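# Pack four cartons flat into the blue container

## Task

Get every one of the four cartons into the blue container so that each rests flat on the container floor with the same face on top as it had originally; they must stay put without the robot supporting them, and at the end the robot must have released them and pulled away.

## Robot and tools

Robot: two 7-joint arms (xArm7 type), left_arm and right_arm, each ending in a vacuum suction cup instead of fingers. Base positions in the scene frame: left_arm at (+0.045, +0.416, 0) m, right_arm at (-0.004, -0.264, 0) m, both nearly unrotated. The names do not refer to image sides.

Frames: the scene frame has its origin on the tabletop midway between the arms, +z up, +x pointing out over the table, and left_arm on the +y side. Each arm's cup point is the centre of its cup rim; the cup opens along the cup point's own +z axis. About 4 cm behind the rim the tool body widens to roughly 9 cm sideways, so leave room around it. Reported cup positions can be slightly off, especially with the arm stretched far.

execute_actions(actions, pictures): actions holds zero or one item. An empty list just reports the state. An item with rows (1 to 15 rows) and optional steps (1 to 15, default 15) runs one control step of 1/30 s per row; if rows run out, the last is repeated. An item with only steps (up to 300) is a wait counted from the previous result, so thinking time uses it up. pictures (true/false) chooses whether camera images come back; by default they do.

Row layout (used by execute_actions and by move's target): one flat list of 14 numbers covering both arms, each in [-1, 1]: left_arm dx, dy, dz, rx, ry, rz, left suction, then the same seven for right_arm. dx..rz are offsets, not absolute values, expressed in that cup point's own axes and measured from the cup pose in the most recent result showing it (before any such result, or in a second or later call within one reply, from wherever the arm is when the action begins). Every row uses that same reference; rows do not add up. Scale: 1.0 equals 0.6 m for dx/dy/dz and 180 degrees for rotation; rx, ry, rz form a single rotation vector. Suction above 0.01 means on, 0.01 or less means off, and it keeps its last value, so to leave a cup unchanged repeat its current value (0 switches it off). All-zero offsets are not a pause: they pull the arm back to the reference pose. To keep an arm still, send the offset back to where you want it in the first call of a reply and zeros afterward.

move(target, speed): target is one 14-number row as above. Each cup point travels a straight line toward its offset pose; both paths finish together, lasting 0.5 to 10 s (cut off at 10 s if longer). speed is the path top speed in m/s, 0.002 to 0.5, default 0.25; rotation is capped at twice that in rad/s. Suction values apply at the start. Paths ignore obstacles and the other arm. Faster contact hits harder, and aiming further beyond a contact presses harder. The result ends with a move: line giving the ending (done, off_target, moving, held, fault), any limits (paced = pose clipped; held = some steps blocked, after which the arm may lurch fast) and each cup's distance from its goal.

wait(seconds): 0 to 10 s of idle simulation, nothing new sent.
zoom_image(camera, region): camera is cam_high or cam_low (both 896x504); region [x0, y0, x1, y1] in pixels from the top-left, at most 504 by 504. It enlarges part of the latest image.
read_manual(section): returns licence text only ("licences"); no motion.
finished_scene(scene): ends the given scene number permanently and reports whether the goal holds. Call it only after all cartons are placed and both cups are off and away.

Motion behaviour: each control step the commanded pose is limited to 70 mm and 16 degrees from the measured pose, and position wins over orientation when both cannot be met. Long moves may need several actions; after an action an arm only continues to its last clipped pose, so read the result and command the remainder. Elbows never fully straighten. Joint target speed is capped at 3.14 rad/s.

Result lines: per arm, cup position (m), orientation quaternion wxyz, and linear/angular velocity. suction_measured near 0 means no seal; 0.83 or more means airtight; lower values mean leakage. part_present turns 1 at 0.50 and back to 0 below 0.45. HELD flags steps whose command was blocked; a pose unreachable line names an arm whose command the clearance check altered. A Hand target line shows where the controller is currently steering each cup. Joint torques are offset and noisy. MOTOR HOT appears at 65 °C; at 80 °C the arm is braked until it cools (OVER-TEMPERATURE FAULT). A TORQUE FAULT (contact torque at a joint's load limit: 46.5 N m waist and shoulder, 27.9 for the next three, 18.6 for the wrist joints) makes the arm back off, stay frozen 10 s and drop the rest of the call.

Picking: turn suction on and press the 36 mm rim squarely onto a smooth flat part of a carton's top so it contacts all around; edges, seams and holes under the rim leak. Under vacuum the cup shortens, so a held object sits up to about 12 mm nearer the tool. Suction alone may lift a resting item. To release, set the carton down onto the container floor, switch suction off, then lift at least 15 mm clear. If the cup seals onto the table, switch it off to free it.

Avoid: dropping cartons, letting them slip or tip (keep the original face up), slamming into things, pressing hard, arms touching each other, and anything leaving the table, which fails the job. Loose objects may occasionally get nudged by the scene, so check placements before finishing. Holding loads heats motors, so don't linger.

Each tool is called after "Request:" as name(argument=value, ...) on one line, values as JSON.

## Session

Request:
execute_actions(actions=[])

Scene clock: 0.00 s of 6000.00 s.
left_arm: end_effector_position=(+0.4456, +0.4188, +0.2437) suction_measured=0.00 part_present=0 end_effector_quat_wxyz=(+0.001, -0.262, +0.965, -0.000) end_effector_velocity=(+0.000, -0.000, -0.000) end_effector_angular_velocity=(+0.001, -0.000, -0.001) | right_arm: end_effector_position=(+0.3967, -0.2719, +0.2425) suction_measured=0.00 part_present=0 end_effector_quat_wxyz=(-0.001, +0.271, +0.963, +0.001) end_effector_velocity=(+0.000, -0.000, -0.000) end_effector_angular_velocity=(+0.000, -0.000, +0.002)
Joint positions: left_arm=[ 0.001 -0.249  0.002  0.921  0.001  1.167  1.832] | right_arm=[ 0.001 -0.247 -0.001  0.92   0.002  1.168  2.882]
Joint velocities: left_arm=[ 0.     0.    -0.001 -0.001  0.    -0.001 -0.   ] | right_arm=[-0.001 -0.     0.    -0.     0.    -0.    -0.002]
Joint torques (N m, as the arm reports them, + toward a larger angle): no reading
Hand target (left_arm): +0.446, +0.419, +0.244; +0.001, -0.262, +0.965, -0.000
Hand target (right_arm): +0.397, -0.272, +0.243; -0.001, +0.271, +0.963, +0.001

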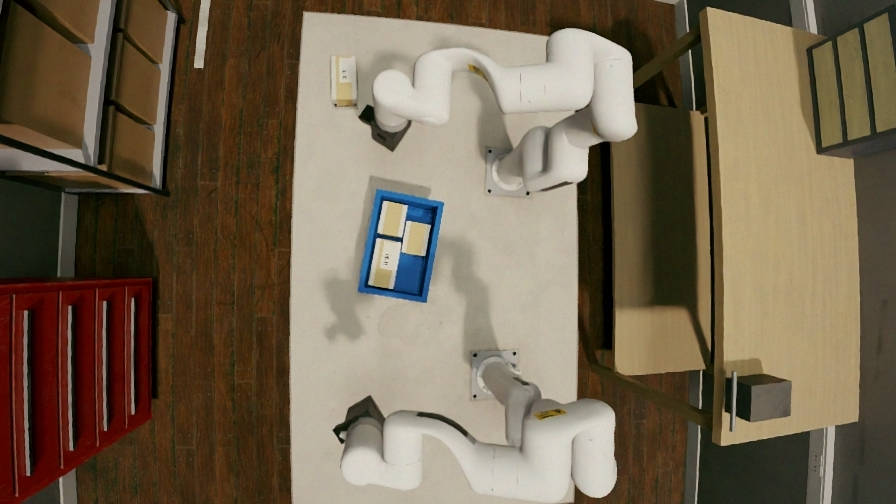

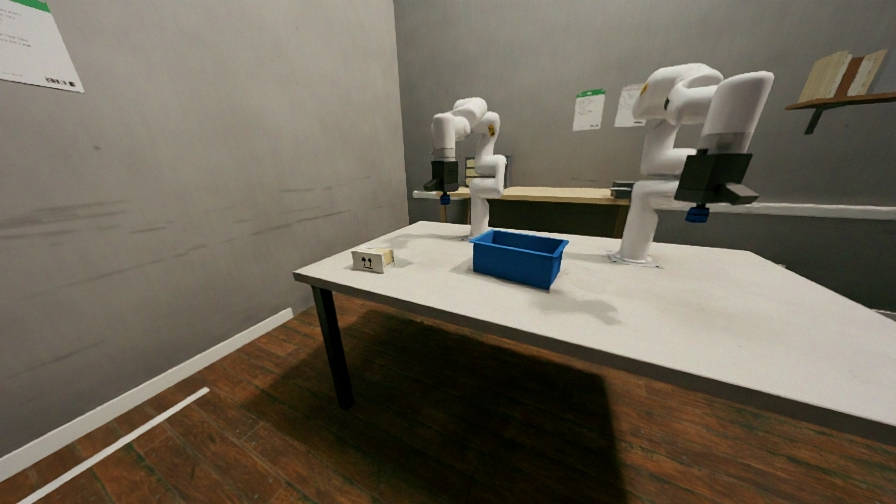

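Request:
zoom_image(camera="cam_high", region=[320, 170, 480, 320])

Request:
zoom_image(camera="cam_high", region=[290, 30, 430, 160])

Request:
zoom_image(camera="cam_low", region=[330, 200, 600, 310])

Region (320, 170, 480, 320) of cam_high's 896x504 image, scaled by 3.150, with more detail than that image has; it fills the top 472 rows of this view, and the rest is white.

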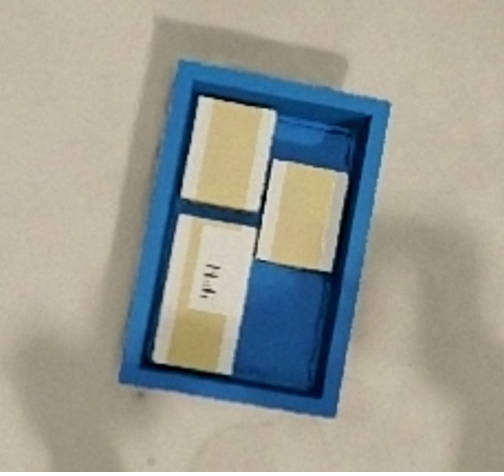

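Region (290, 30, 430, 160) of cam_high's 896x504 image, scaled by 3.600, with more detail than that image has; it fills the top 468 rows of this view, and the rest is white.

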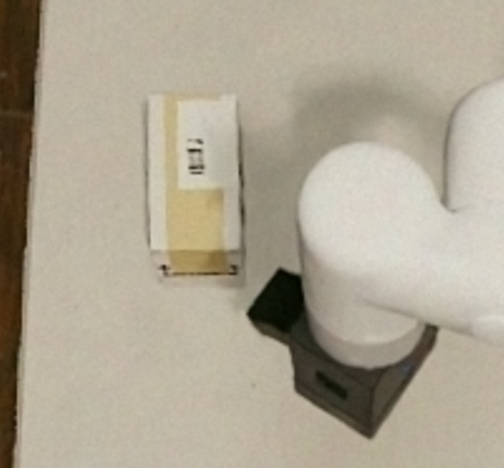

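Region (330, 200, 600, 310) of cam_low's 896x504 image, scaled by 1.867, with more detail than that image has; it fills the top 205 rows of this view, and the rest is white.

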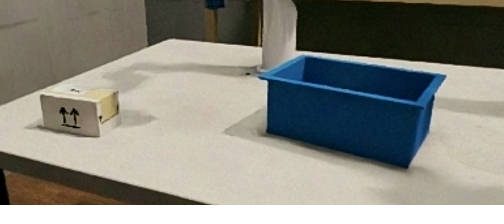

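Request:
move(target=[0.595,-0.537,0.073,0,0,0.226,0,-0.453,-0.286,0.2,0,0,-0.174,0])

Request:
zoom_image(camera="cam_high", region=[280, 20, 520, 320])

Request:
zoom_image(camera="cam_low", region=[320, 150, 620, 310])

Scene clock: 19.50 s of 6000.00 s.
left_arm: end_effector_position=(+0.3000, -0.0402, +0.1999) suction_measured=0.00 part_present=0 end_effector_quat_wxyz=(+0.001, +0.090, +0.996, -0.001) end_effector_velocity=(-0.004, -0.003, -0.001) end_effector_angular_velocity=(-0.000, +0.002, -0.008) | right_arm: end_effector_position=(+0.5401, -0.5594, +0.1224) suction_measured=0.00 part_present=0 end_effector_quat_wxyz=(+0.000, +0.001, +1.000, +0.000) end_effector_velocity=(-0.004, -0.004, -0.003) end_effector_angular_velocity=(+0.002, +0.007, -0.008)
Joint positions: left_arm=[-0.523  0.223 -0.589  1.287  0.138  1.102  1.376] | right_arm=[-0.326  0.599 -0.198  1.649  0.128  1.062  1.784]
Joint velocities: left_arm=[-0.006  0.003 -0.003  0.002  0.001 -0.    -0.001] | right_arm=[-0.005  0.005 -0.004  0.001  0.001  0.003 -0.   ]
Joint torques (N m, as the arm reports them, + toward a larger angle): left_arm=[  0.16 -20.6   -2.91  18.48   0.05  -1.14   0.8 ] | right_arm=[  0.72 -40.06  -2.19  10.3   -1.11  -0.73   0.44]
Hand target (left_arm): +0.300, -0.041, +0.200; +0.001, +0.090, +0.996, -0.001
Hand target (right_arm): +0.540, -0.560, +0.122; -0.000, +0.001, +1.000, +0.000
Off the commanded pose (left_arm): 0.001 m, 0 deg.
Off the commanded pose (right_arm): 0.001 m, 0 deg.
After step 90, 14.07 s passed at rest.
move: done

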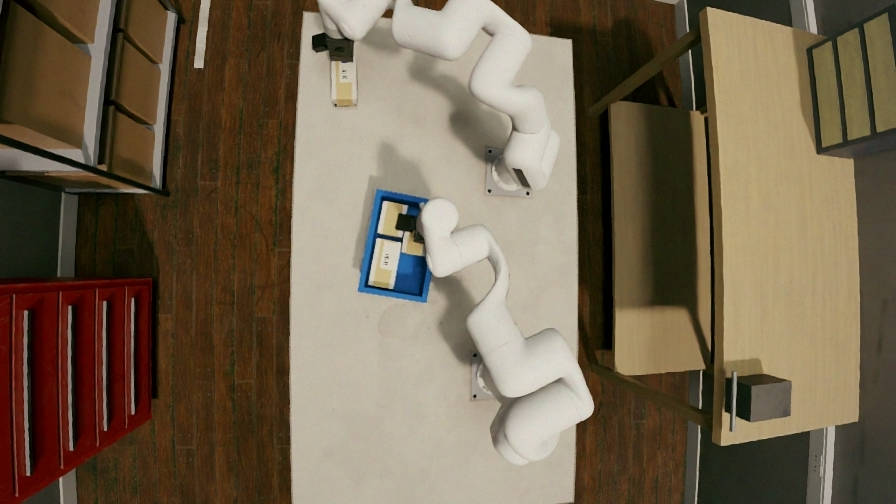

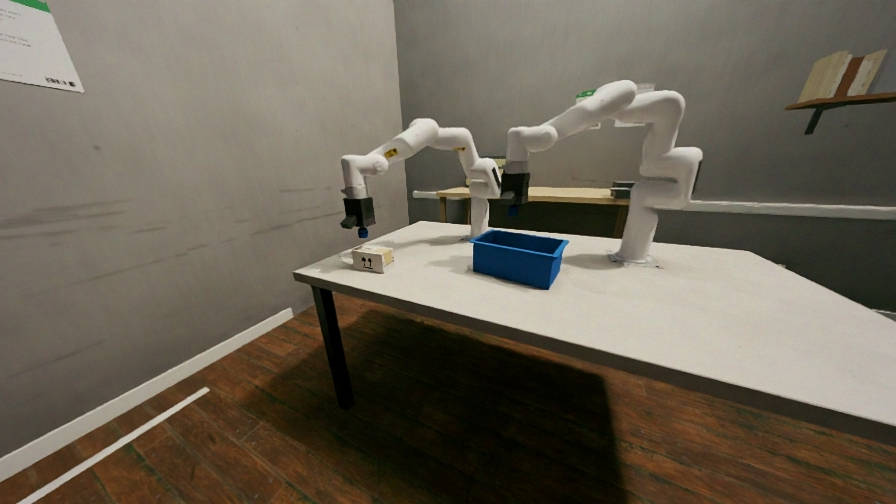

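Region (280, 20, 520, 320) of cam_high's 896x504 image, scaled by 1.680, with more detail than that image has; it fills the left 403 columns of this view, and the rest is white.

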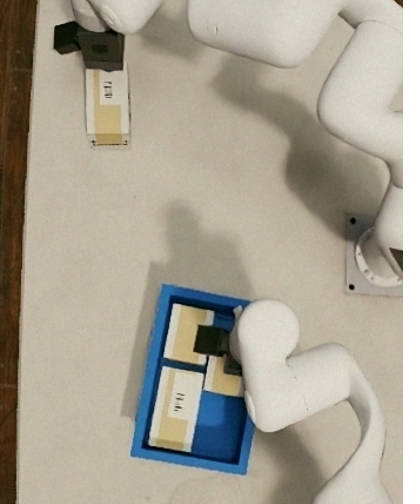

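Region (320, 150, 620, 310) of cam_low's 896x504 image, scaled by 1.680, with more detail than that image has; it fills the top 269 rows of this view, and the rest is white.

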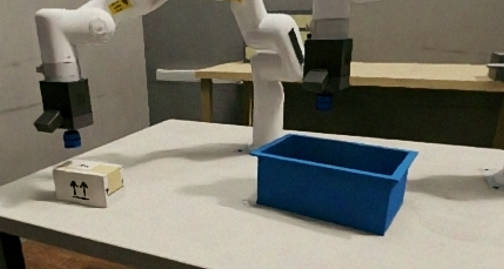

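Request:
move(target=[-0.025,0,0.1,0,0,0,0,-0.01,0.055,0.05,0,0,0,0], speed=0.1)

Request:
zoom_image(camera="cam_high", region=[290, 20, 470, 320])

Request:
zoom_image(camera="cam_low", region=[320, 170, 600, 300])

Scene clock: 26.27 s of 6000.00 s.
left_arm: end_effector_position=(+0.3147, -0.0432, +0.1403) suction_measured=0.00 part_present=0 end_effector_quat_wxyz=(+0.001, +0.090, +0.996, -0.001) end_effector_velocity=(+0.001, +0.003, -0.004) end_effector_angular_velocity=(+0.008, +0.005, +0.004) | right_arm: end_effector_position=(+0.5459, -0.5268, +0.0927) suction_measured=0.00 part_present=0 end_effector_quat_wxyz=(+0.000, +0.001, +1.000, -0.000) end_effector_velocity=(+0.001, +0.004, -0.002) end_effector_angular_velocity=(+0.003, +0.003, +0.006)
Joint positions: left_arm=[-0.534  0.329 -0.559  1.239  0.211  0.964  1.35 ] | right_arm=[-0.277  0.6   -0.186  1.562  0.127  0.973  1.834]
Joint velocities: left_arm=[ 0.002  0.004  0.003 -0.004  0.     0.002  0.   ] | right_arm=[ 0.004  0.002  0.004 -0.002 -0.    -0.     0.   ]
Joint torques (N m, as the arm reports them, + toward a larger angle): left_arm=[ -0.08 -21.77  -3.86  18.     0.5   -1.11   0.73] | right_arm=[  0.13 -39.8   -2.44  10.1   -1.1   -0.84   0.43]
Hand target (left_arm): +0.315, -0.043, +0.140; +0.001, +0.090, +0.996, -0.001
Hand target (right_arm): +0.546, -0.526, +0.092; +0.000, +0.001, +1.000, +0.000
Off the commanded pose (left_arm): 0.000 m, 0 deg.
Off the commanded pose (right_arm): 0.001 m, 0 deg.
After step 90, 2.73 s passed at rest.
move: done

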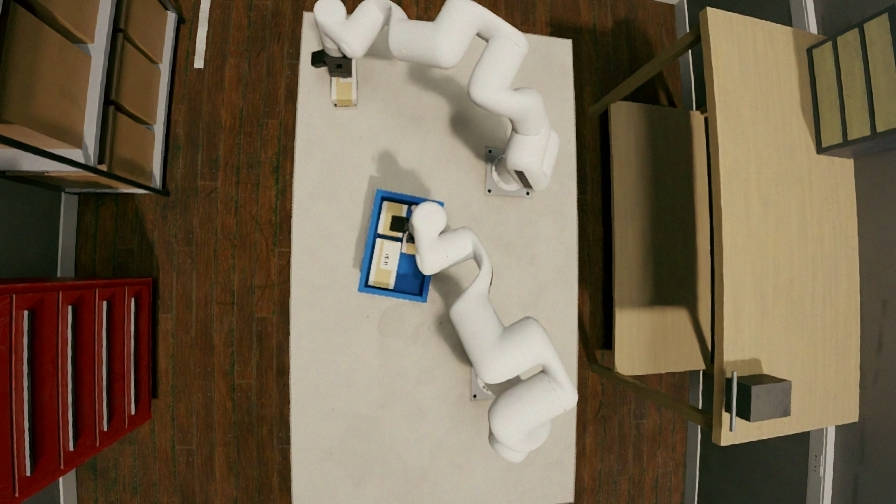

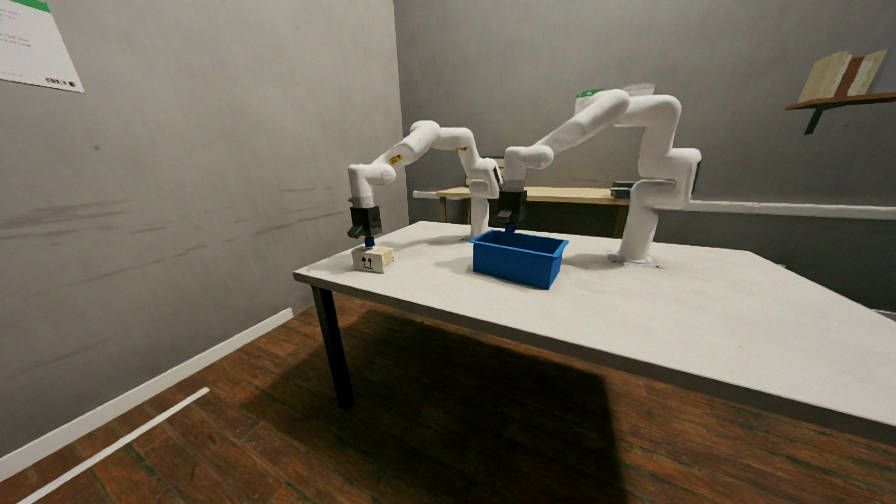

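Region (290, 20, 470, 320) of cam_high's 896x504 image, scaled by 1.680, with more detail than that image has; it fills the left 302 columns of this view, and the rest is white.

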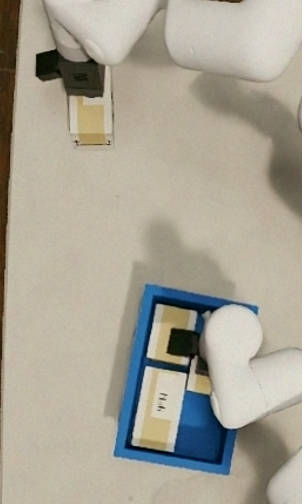

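Region (320, 170, 600, 300) of cam_low's 896x504 image, scaled by 1.800, with more detail than that image has; it fills the top 234 rows of this view, and the rest is white.

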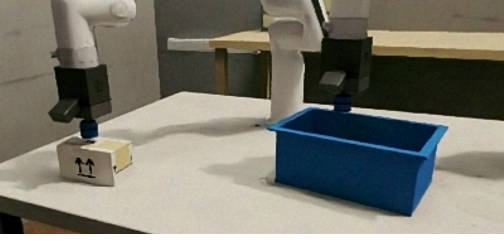

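Request:
move(target=[0,0,0.125,0,0,0,1,0,0,0.05,0,0,0,1], speed=0.04)

Scene clock: 32.53 s of 6000.00 s.
left_arm: end_effector_position=(+0.3146, -0.0430, +0.0650) suction_measured=0.74 part_present=1 end_effector_quat_wxyz=(+0.001, +0.090, +0.996, -0.001) end_effector_velocity=(+0.006, -0.001, +0.004) end_effector_angular_velocity=(-0.013, -0.010, +0.008) | right_arm: end_effector_position=(+0.5472, -0.5274, +0.0650) suction_measured=1.00 part_present=1 end_effector_quat_wxyz=(+0.002, +0.001, +1.000, -0.001) end_effector_velocity=(-0.000, +0.000, -0.001) end_effector_angular_velocity=(+0.000, +0.000, -0.001)
Joint positions: left_arm=[-0.57   0.456 -0.509  1.176  0.307  0.792  1.286] | right_arm=[-0.28   0.641 -0.18   1.543  0.136  0.909  1.828]
Joint velocities: left_arm=[ 0.003 -0.007  0.005  0.001 -0.001 -0.011  0.001] | right_arm=[ 0.001  0.002 -0.    -0.001  0.001 -0.002  0.   ]
Joint torques (N m, as the arm reports them, + toward a larger angle): left_arm=[ -1.37 -24.69  -4.99  18.13   0.34  -1.49   0.62] | right_arm=[ -0.1  -30.71  -2.02   7.22  -1.09  -0.64   0.35]
Hand target (left_arm): +0.315, -0.043, +0.065; +0.001, +0.090, +0.996, -0.001
Hand target (right_arm): +0.546, -0.527, +0.063; +0.000, +0.001, +1.000, -0.000
Off the commanded pose (left_arm): 0.001 m, 0 deg.
Off the commanded pose (right_arm): 0.003 m, 0 deg.
After step 90, 1.10 s passed at rest.
move: done

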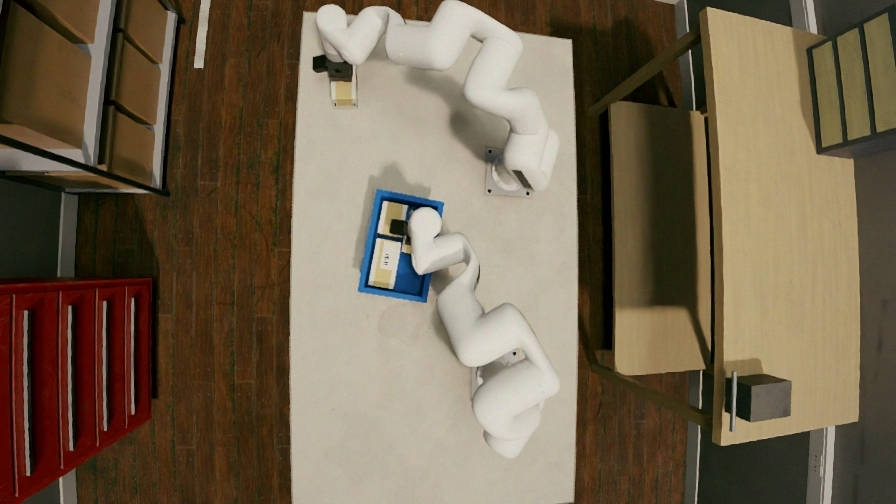

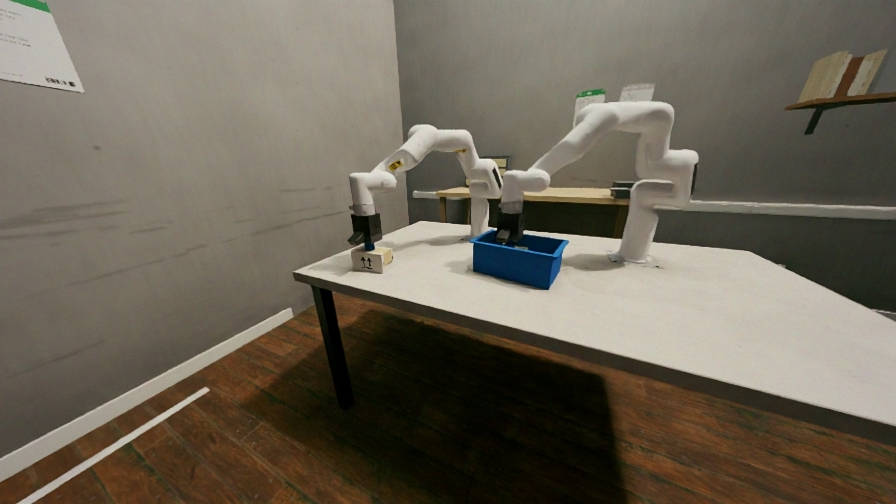

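Request:
move(target=[0,-0.08,-0.003,0,0,0,1,0,0,-0.28,0,0,0.06,1], speed=0.08)

Request:
move(target=[0,0,0.016,0,0,0,1,0,0,0,0,0,0,1], speed=0.02)

Request:
zoom_image(camera="cam_high", region=[320, 170, 480, 320])

Scene clock: 37.90 s of 6000.00 s.
left_arm: end_effector_position=(+0.3061, -0.0898, +0.0664) suction_measured=0.90 part_present=1 end_effector_quat_wxyz=(+0.001, +0.090, +0.996, -0.001) end_effector_velocity=(-0.000, -0.001, +0.000) end_effector_angular_velocity=(-0.001, +0.000, -0.002) | right_arm: end_effector_position=(+0.5466, -0.5269, +0.2325) suction_measured=1.00 part_present=1 end_effector_quat_wxyz=(+0.002, +0.095, +0.995, -0.000) end_effector_velocity=(-0.001, +0.002, -0.006) end_effector_angular_velocity=(+0.005, +0.013, +0.002)
Joint positions: left_arm=[-0.666  0.565 -0.495  1.348  0.342  0.867  1.219] | right_arm=[-0.256  0.49  -0.232  1.795  0.113  1.313  2.035]
Joint velocities: left_arm=[-0.001  0.    -0.     0.001 -0.001  0.     0.001] | right_arm=[ 0.     0.007  0.001 -0.002 -0.001  0.005 -0.   ]
Joint torques (N m, as the arm reports them, + toward a larger angle): left_arm=[ -1.05 -29.01  -7.41  19.11   0.04  -1.7    1.07] | right_arm=[  0.11 -41.31  -2.37  11.44  -1.09  -1.16   0.49]
Hand target (left_arm): +0.306, -0.090, +0.067; +0.001, +0.090, +0.996, -0.001
Hand target (right_arm): +0.547, -0.527, +0.233; +0.003, +0.095, +0.995, -0.001
Off the commanded pose (left_arm): 0.001 m, 0 deg.
Off the commanded pose (right_arm): 0.001 m, 0 deg.
move: done

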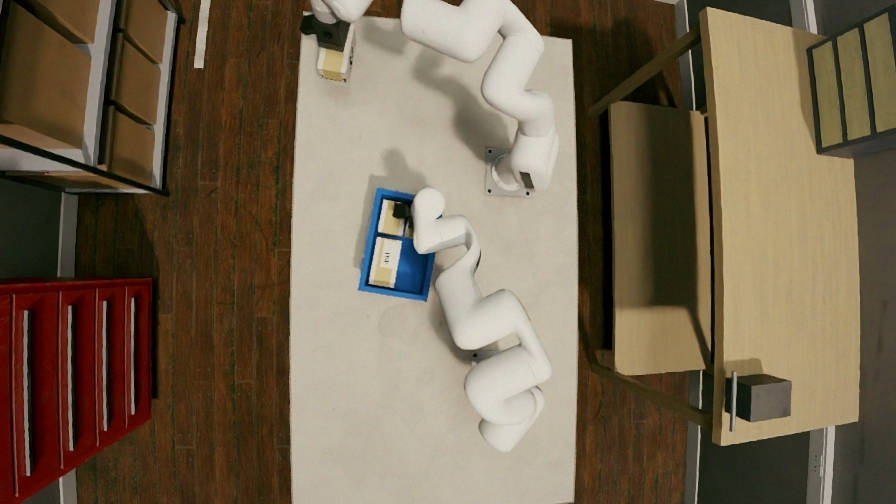

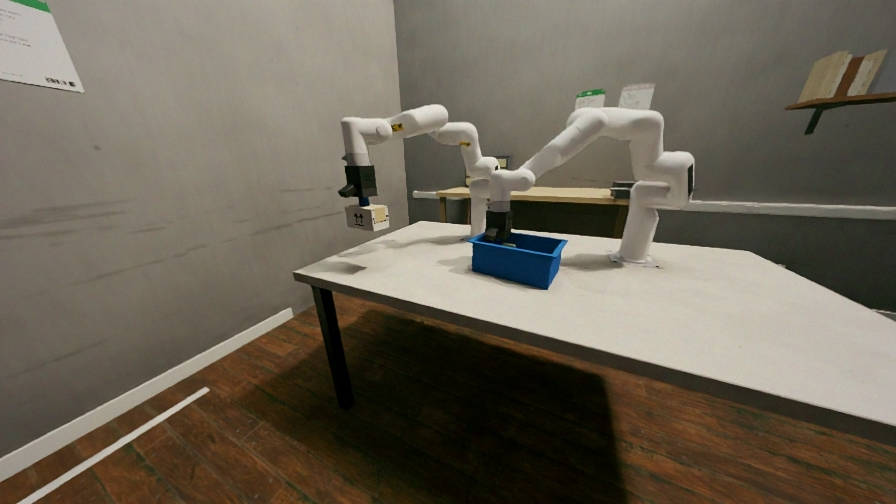

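Scene clock: 38.63 s of 6000.00 s.
left_arm: end_effector_position=(+0.3060, -0.0900, +0.0569) suction_measured=0.90 part_present=1 end_effector_quat_wxyz=(+0.001, +0.090, +0.996, -0.001) end_effector_velocity=(-0.000, +0.000, +0.000) end_effector_angular_velocity=(-0.000, +0.000, +0.000) | right_arm: end_effector_position=(+0.5466, -0.5269, +0.2324) suction_measured=1.00 part_present=1 end_effector_quat_wxyz=(+0.002, +0.095, +0.995, -0.000) end_effector_velocity=(+0.001, -0.000, +0.001) end_effector_angular_velocity=(-0.002, -0.001, -0.000)
Joint positions: left_arm=[-0.671  0.581 -0.488  1.344  0.352  0.847  1.213] | right_arm=[-0.256  0.49  -0.232  1.795  0.113  1.313  2.035]
Joint velocities: left_arm=[ 0.    -0.001 -0.    -0.001 -0.001 -0.    -0.   ] | right_arm=[ 0.001  0.    -0.     0.002 -0.001 -0.     0.001]
Joint torques (N m, as the arm reports them, + toward a larger angle): left_arm=[ -0.12 -28.04  -6.87  17.23   0.55  -1.11   0.85] | right_arm=[  0.32 -40.26  -2.39  11.36  -0.88  -1.07   0.33]
Hand target (left_arm): +0.306, -0.090, +0.057; +0.001, +0.090, +0.996, -0.001
Hand target (right_arm): +0.547, -0.527, +0.232; +0.002, +0.095, +0.995, -0.000
Off the commanded pose (left_arm): 0.000 m, 0 deg.
Off the commanded pose (right_arm): 0.000 m, 0 deg.
move: done

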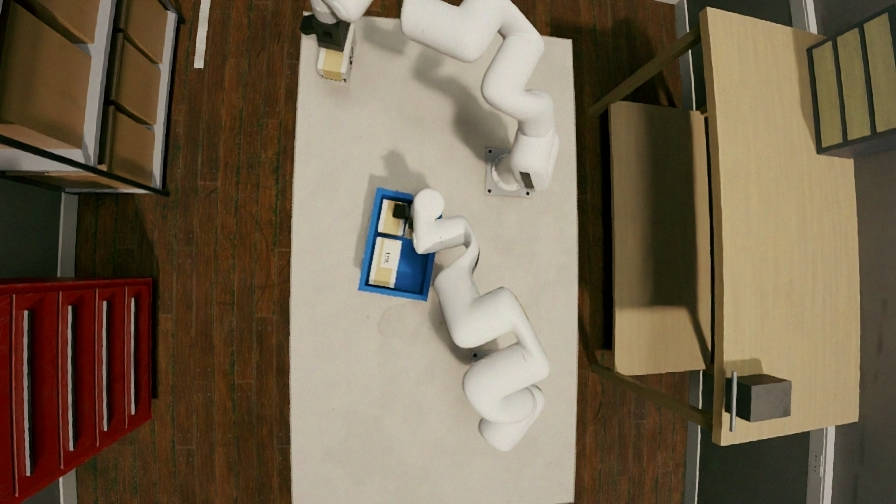

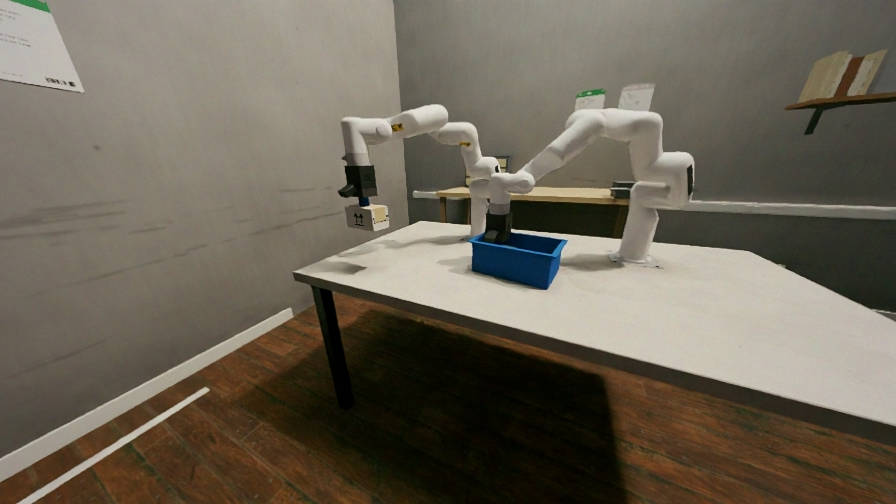

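Region (320, 170, 480, 320) of cam_high's 896x504 image, scaled by 3.150, with more detail than that image has; it fills the top 472 rows of this view, and the rest is white.

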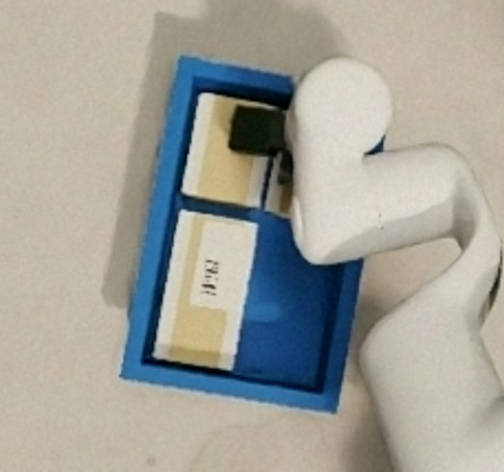

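Request:
execute_actions(actions=[{"rows":[[0,0.003,0,0,0,0,0,0,0,0,0,0,0,1]],"steps":10}], pictures=false)

Request:
move(target=[0,0,-0.25,0,0,0,0,0.1,0.3,0,0,0,0,1], speed=0.15)

Request:
move(target=[-0.05,0.85,-0.05,0,0,0,0,0.1,0.25,0,0,0,0,1], speed=0.3)

Request:
move(target=[0,0,0,0,0,0,0,0.333,0.31,0,0,0,0,1], speed=0.2)

Request:
zoom_image(camera="cam_high", region=[320, 170, 480, 320])

Request:
zoom_image(camera="cam_low", region=[440, 150, 640, 300])

Scene clock: 44.53 s of 6000.00 s.
left_arm: end_effector_position=(+0.3065, -0.0894, +0.0585) suction_measured=0.00 part_present=0 end_effector_quat_wxyz=(+0.002, +0.090, +0.996, -0.002) end_effector_velocity=(-0.001, +0.001, -0.004) end_effector_angular_velocity=(+0.003, +0.005, +0.001) | right_arm: end_effector_position=(+0.5466, -0.5269, +0.2324) suction_measured=1.00 part_present=1 end_effector_quat_wxyz=(+0.002, +0.095, +0.995, -0.000) end_effector_velocity=(-0.000, +0.000, -0.000) end_effector_angular_velocity=(-0.000, +0.000, -0.002)
Joint positions: left_arm=[-0.667  0.576 -0.49   1.339  0.351  0.844  1.215] | right_arm=[-0.256  0.49  -0.232  1.795  0.113  1.313  2.035]
Joint velocities: left_arm=[ 0.001  0.007  0.    -0.002  0.001 -0.004 -0.001] | right_arm=[ 0.    -0.    -0.    -0.001 -0.    -0.     0.002]
Joint torques (N m, as the arm reports them, + toward a larger angle): left_arm=[  0.14 -22.65  -4.46  14.     0.29  -0.72   0.68] | right_arm=[  0.54 -40.67  -2.36  11.39  -0.93  -1.19   0.34]
Hand target (left_arm): +0.306, -0.088, +0.057; +0.001, +0.090, +0.996, -0.001
Hand target (right_arm): +0.547, -0.527, +0.232; +0.002, +0.095, +0.995, -0.000
Off the commanded pose (left_arm): 0.002 m, 0 deg.
Off the commanded pose (right_arm): 0.000 m, 0 deg.
Steps of this call (steps 1 to 90: nothing new was sent; then 2.57 s passed at rest; steps 91 to 100: all 10 steps of this action). Readings (end_effector_position | what the end effector reports):
91: left_arm (+0.3061, -0.0898, +0.0568) | right_arm (+0.5466, -0.5269, +0.2325) | left_arm suction_measured=0.69 part_present=1 | right_arm suction_measured=1.00 part_present=1
92: left_arm (+0.3060, -0.0895, +0.0568) | right_arm (+0.5466, -0.5269, +0.2325) | left_arm suction_measured=0.31 part_present=0 | right_arm suction_measured=1.00 part_present=1
94: left_arm (+0.3063, -0.0895, +0.0579) | right_arm (+0.5466, -0.5269, +0.2324) | left_arm suction_measured=0.03 part_present=0 | right_arm suction_measured=1.00 part_present=1
98: left_arm (+0.3065, -0.0896, +0.0589) | right_arm (+0.5466, -0.5269, +0.2324) | left_arm suction_measured=0.00 part_present=0 | right_arm suction_measured=1.00 part_present=1
100: the state above

Scene clock: 46.47 s of 6000.00 s.
left_arm: end_effector_position=(+0.3063, -0.0885, +0.2073) suction_measured=0.00 part_present=0 end_effector_quat_wxyz=(+0.001, +0.090, +0.996, -0.001) end_effector_velocity=(-0.000, -0.003, +0.005) end_effector_angular_velocity=(-0.010, -0.006, -0.003) | right_arm: end_effector_position=(+0.5209, -0.3397, +0.2321) suction_measured=1.00 part_present=1 end_effector_quat_wxyz=(+0.002, +0.096, +0.995, -0.000) end_effector_velocity=(+0.001, +0.008, -0.000) end_effector_angular_velocity=(+0.002, -0.000, +0.015)
Joint positions: left_arm=[-0.628  0.385 -0.561  1.513  0.218  1.187  1.301] | right_arm=[ 0.001  0.189 -0.135  1.378  0.027  1.187  2.385]
Joint velocities: left_arm=[-0.001 -0.005 -0.003  0.006 -0.    -0.     0.   ] | right_arm=[ 0.007 -0.     0.008 -0.     0.001  0.     0.001]
Joint torques (N m, as the arm reports them, + toward a larger angle): left_arm=[  0.49 -23.75  -4.52  18.81   0.58  -1.11   0.62] | right_arm=[  0.88 -32.18  -0.71  11.49  -0.99  -0.94   0.45]
Hand target (left_arm): +0.306, -0.089, +0.208; +0.002, +0.090, +0.996, -0.002
Hand target (right_arm): +0.521, -0.339, +0.232; +0.002, +0.095, +0.995, -0.000
Off the commanded pose (left_arm): 0.001 m, 0 deg.
Off the commanded pose (right_arm): 0.001 m, 0 deg.
move: done

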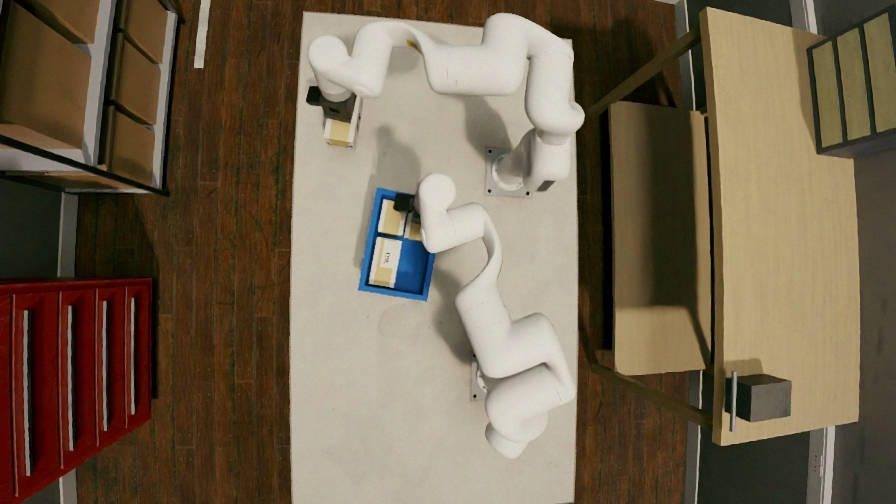

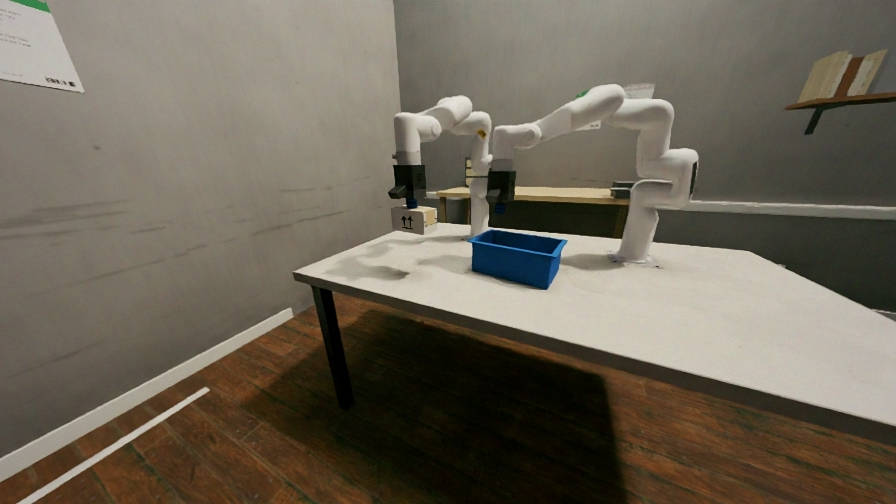

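Scene clock: 48.60 s of 6000.00 s.
left_arm: end_effector_position=(+0.4276, +0.4077, +0.2372) suction_measured=0.00 part_present=0 end_effector_quat_wxyz=(+0.002, +0.091, +0.996, -0.000) end_effector_velocity=(+0.000, +0.004, +0.001) end_effector_angular_velocity=(-0.004, -0.001, +0.008) | right_arm: end_effector_position=(+0.4901, -0.1816, +0.2317) suction_measured=1.00 part_present=1 end_effector_quat_wxyz=(+0.002, +0.096, +0.995, -0.000) end_effector_velocity=(-0.000, +0.003, +0.001) end_effector_angular_velocity=(-0.001, -0.002, +0.008)
Joint positions: left_arm=[-0.051 -0.307  0.023  0.849  0.007  1.153  2.51 ] | right_arm=[ 0.185  0.09   0.002  1.253 -0.002  1.16   2.715]
Joint velocities: left_arm=[ 0.006 -0.     0.007  0.003 -0.002  0.003  0.005] | right_arm=[ 0.004 -0.     0.003  0.001 -0.002 -0.    -0.001]
Joint torques (N m, as the arm reports them, + toward a larger angle): left_arm=[  0.76 -12.19  -0.23  19.46  -0.08  -1.21   0.79] | right_arm=[  0.66 -29.99  -0.57  11.29  -0.87  -1.12   0.45]
Hand target (left_arm): +0.428, +0.409, +0.237; +0.002, +0.090, +0.996, -0.000
Hand target (right_arm): +0.490, -0.181, +0.232; +0.002, +0.096, +0.995, -0.000
Off the commanded pose (left_arm): 0.001 m, 0 deg.
Off the commanded pose (right_arm): 0.001 m, 0 deg.
move: done

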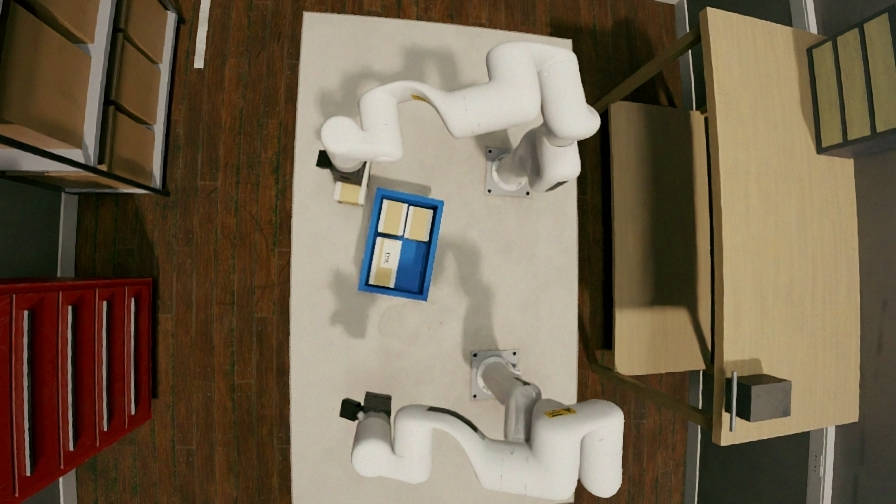

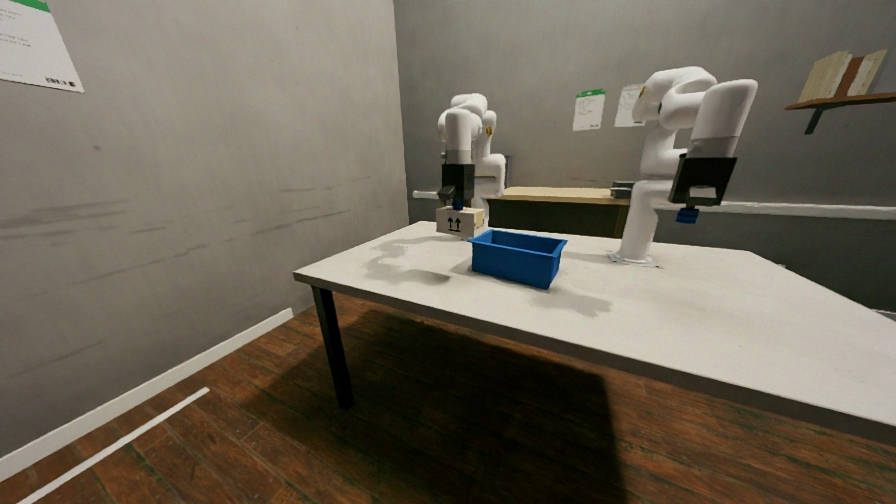

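Scene clock: 50.40 s of 6000.00 s.
left_arm: end_effector_position=(+0.4276, +0.4077, +0.2372) suction_measured=0.00 part_present=0 end_effector_quat_wxyz=(+0.002, +0.091, +0.996, -0.000) end_effector_velocity=(-0.000, +0.000, +0.000) end_effector_angular_velocity=(-0.000, +0.000, -0.001) | right_arm: end_effector_position=(+0.3293, +0.0381, +0.2306) suction_measured=1.00 part_present=1 end_effector_quat_wxyz=(+0.001, +0.097, +0.995, -0.001) end_effector_velocity=(-0.005, +0.005, +0.001) end_effector_angular_velocity=(+0.001, -0.001, +0.013)
Joint positions: left_arm=[-0.051 -0.307  0.023  0.849  0.007  1.153  2.51 ] | right_arm=[ 0.457 -0.08   0.293  1.058  0.023  1.134  3.269]
Joint velocities: left_arm=[ 0.    -0.     0.     0.    -0.     0.001  0.001] | right_arm=[ 0.007 -0.001  0.008  0.001  0.001 -0.     0.002]
Joint torques (N m, as the arm reports them, + toward a larger angle): left_arm=[ -0.16 -12.4    0.08  19.01   0.05  -1.09   0.95] | right_arm=[  0.19 -23.11  -0.86  11.19  -1.17  -1.07   0.31]
Hand target (left_arm): +0.428, +0.408, +0.237; +0.002, +0.091, +0.996, -0.000
Hand target (right_arm): +0.329, +0.039, +0.231; +0.001, +0.096, +0.995, -0.000
Off the commanded pose (left_arm): 0.000 m, 0 deg.
Off the commanded pose (right_arm): 0.001 m, 0 deg.
move: done

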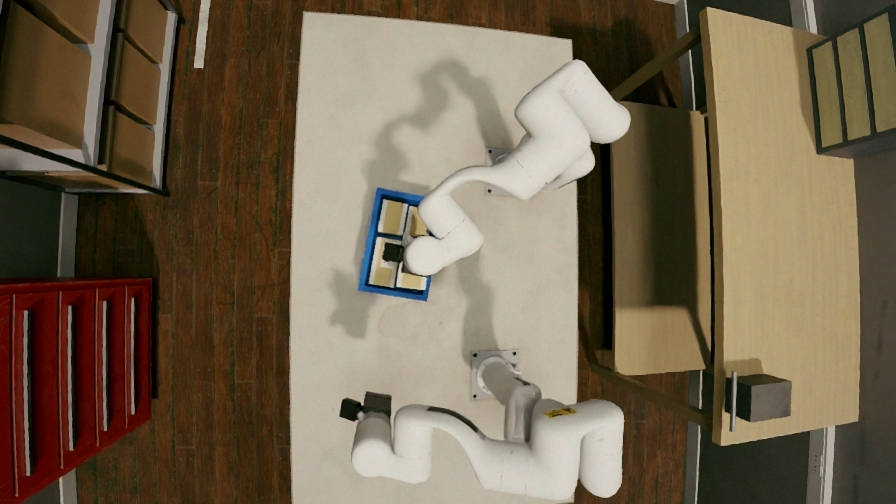

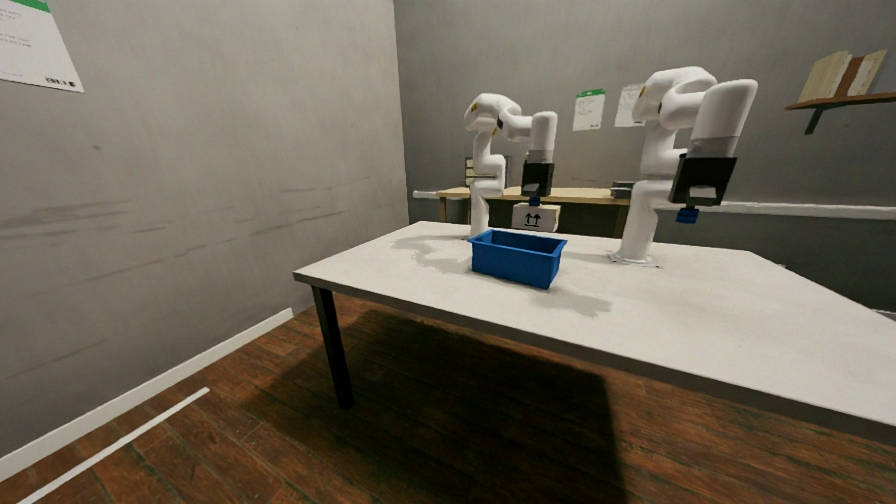

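Region (320, 170, 480, 320) of cam_high's 896x504 image, scaled by 3.150, with more detail than that image has; it fills the top 472 rows of this view, and the rest is white.

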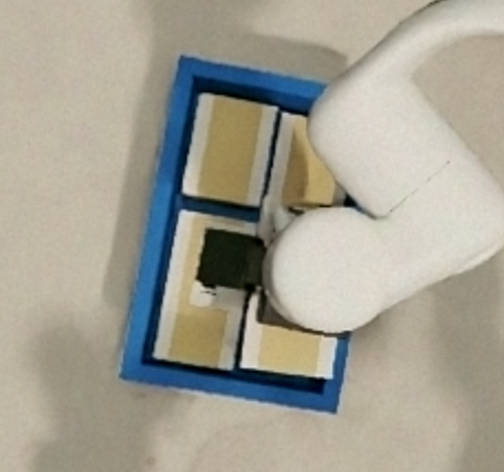

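Region (440, 150, 640, 300) of cam_low's 896x504 image, scaled by 2.520, with more detail than that image has; it fills the top 378 rows of this view, and the rest is white.

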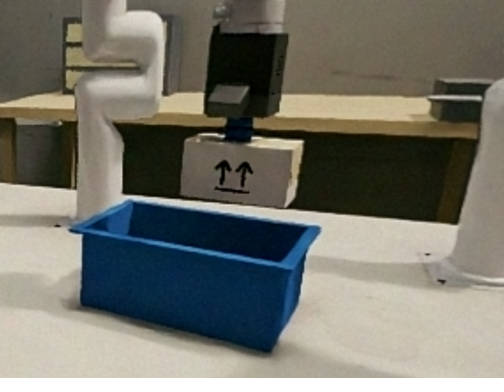

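Request:
move(target=[0,0,0,0,0,0,0,0.004,0.006,0.14,0,0,0.006,1], speed=0.06)

Request:
zoom_image(camera="cam_high", region=[350, 190, 460, 310])

Scene clock: 54.80 s of 6000.00 s.
left_arm: end_effector_position=(+0.4276, +0.4077, +0.2372) suction_measured=0.00 part_present=0 end_effector_quat_wxyz=(+0.002, +0.091, +0.996, -0.000) end_effector_velocity=(-0.000, +0.000, -0.000) end_effector_angular_velocity=(+0.000, +0.001, -0.000) | right_arm: end_effector_position=(+0.3280, +0.0419, +0.1469) suction_measured=1.00 part_present=1 end_effector_quat_wxyz=(+0.001, +0.107, +0.994, -0.000) end_effector_velocity=(+0.001, +0.001, +0.001) end_effector_angular_velocity=(+0.005, -0.005, -0.002)
Joint positions: left_arm=[-0.051 -0.307  0.023  0.849  0.007  1.153  2.51 ] | right_arm=[ 0.464  0.023  0.304  0.916 -0.012  0.893  3.325]
Joint velocities: left_arm=[ 0.     0.     0.001 -0.     0.     0.     0.   ] | right_arm=[ 0.    -0.001  0.     0.001  0.001 -0.004  0.002]
Joint torques (N m, as the arm reports them, + toward a larger angle): left_arm=[ -0.52 -10.99  -0.04  19.36   0.25  -1.18   0.85] | right_arm=[  0.33 -24.65  -0.46  10.49  -1.    -0.88   0.32]
Hand target (left_arm): +0.428, +0.408, +0.237; +0.002, +0.091, +0.996, -0.000
Hand target (right_arm): +0.328, +0.042, +0.147; +0.001, +0.107, +0.994, -0.001
Off the commanded pose (left_arm): 0.000 m, 0 deg.
Off the commanded pose (right_arm): 0.000 m, 0 deg.
move: done

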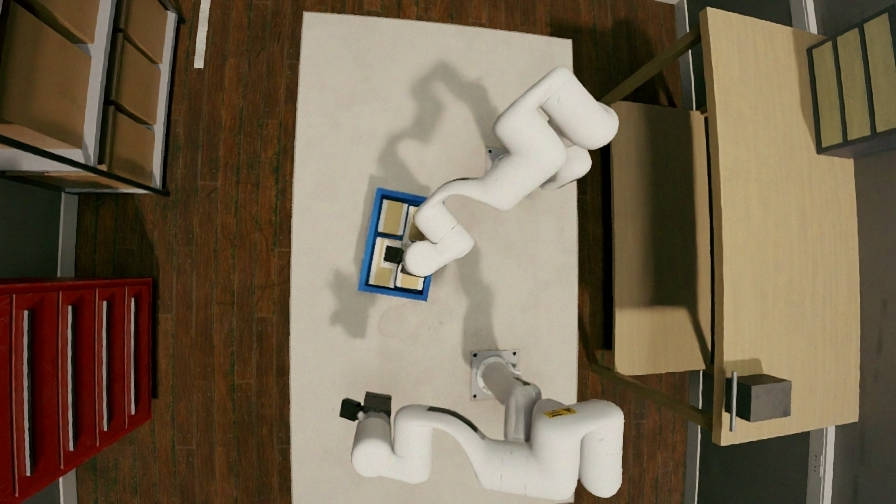

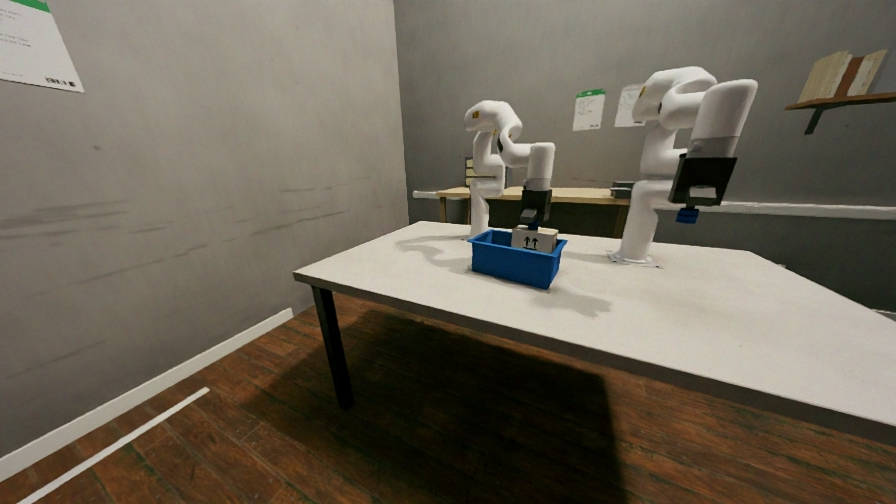

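Region (350, 190, 460, 310) of cam_high's 896x504 image, scaled by 4.200, with more detail than that image has; it fills the left 462 columns of this view, and the rest is white.

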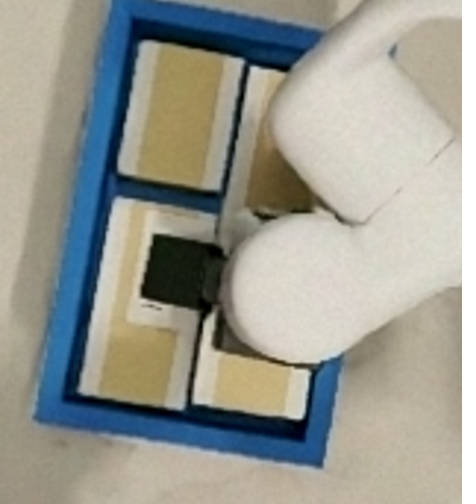

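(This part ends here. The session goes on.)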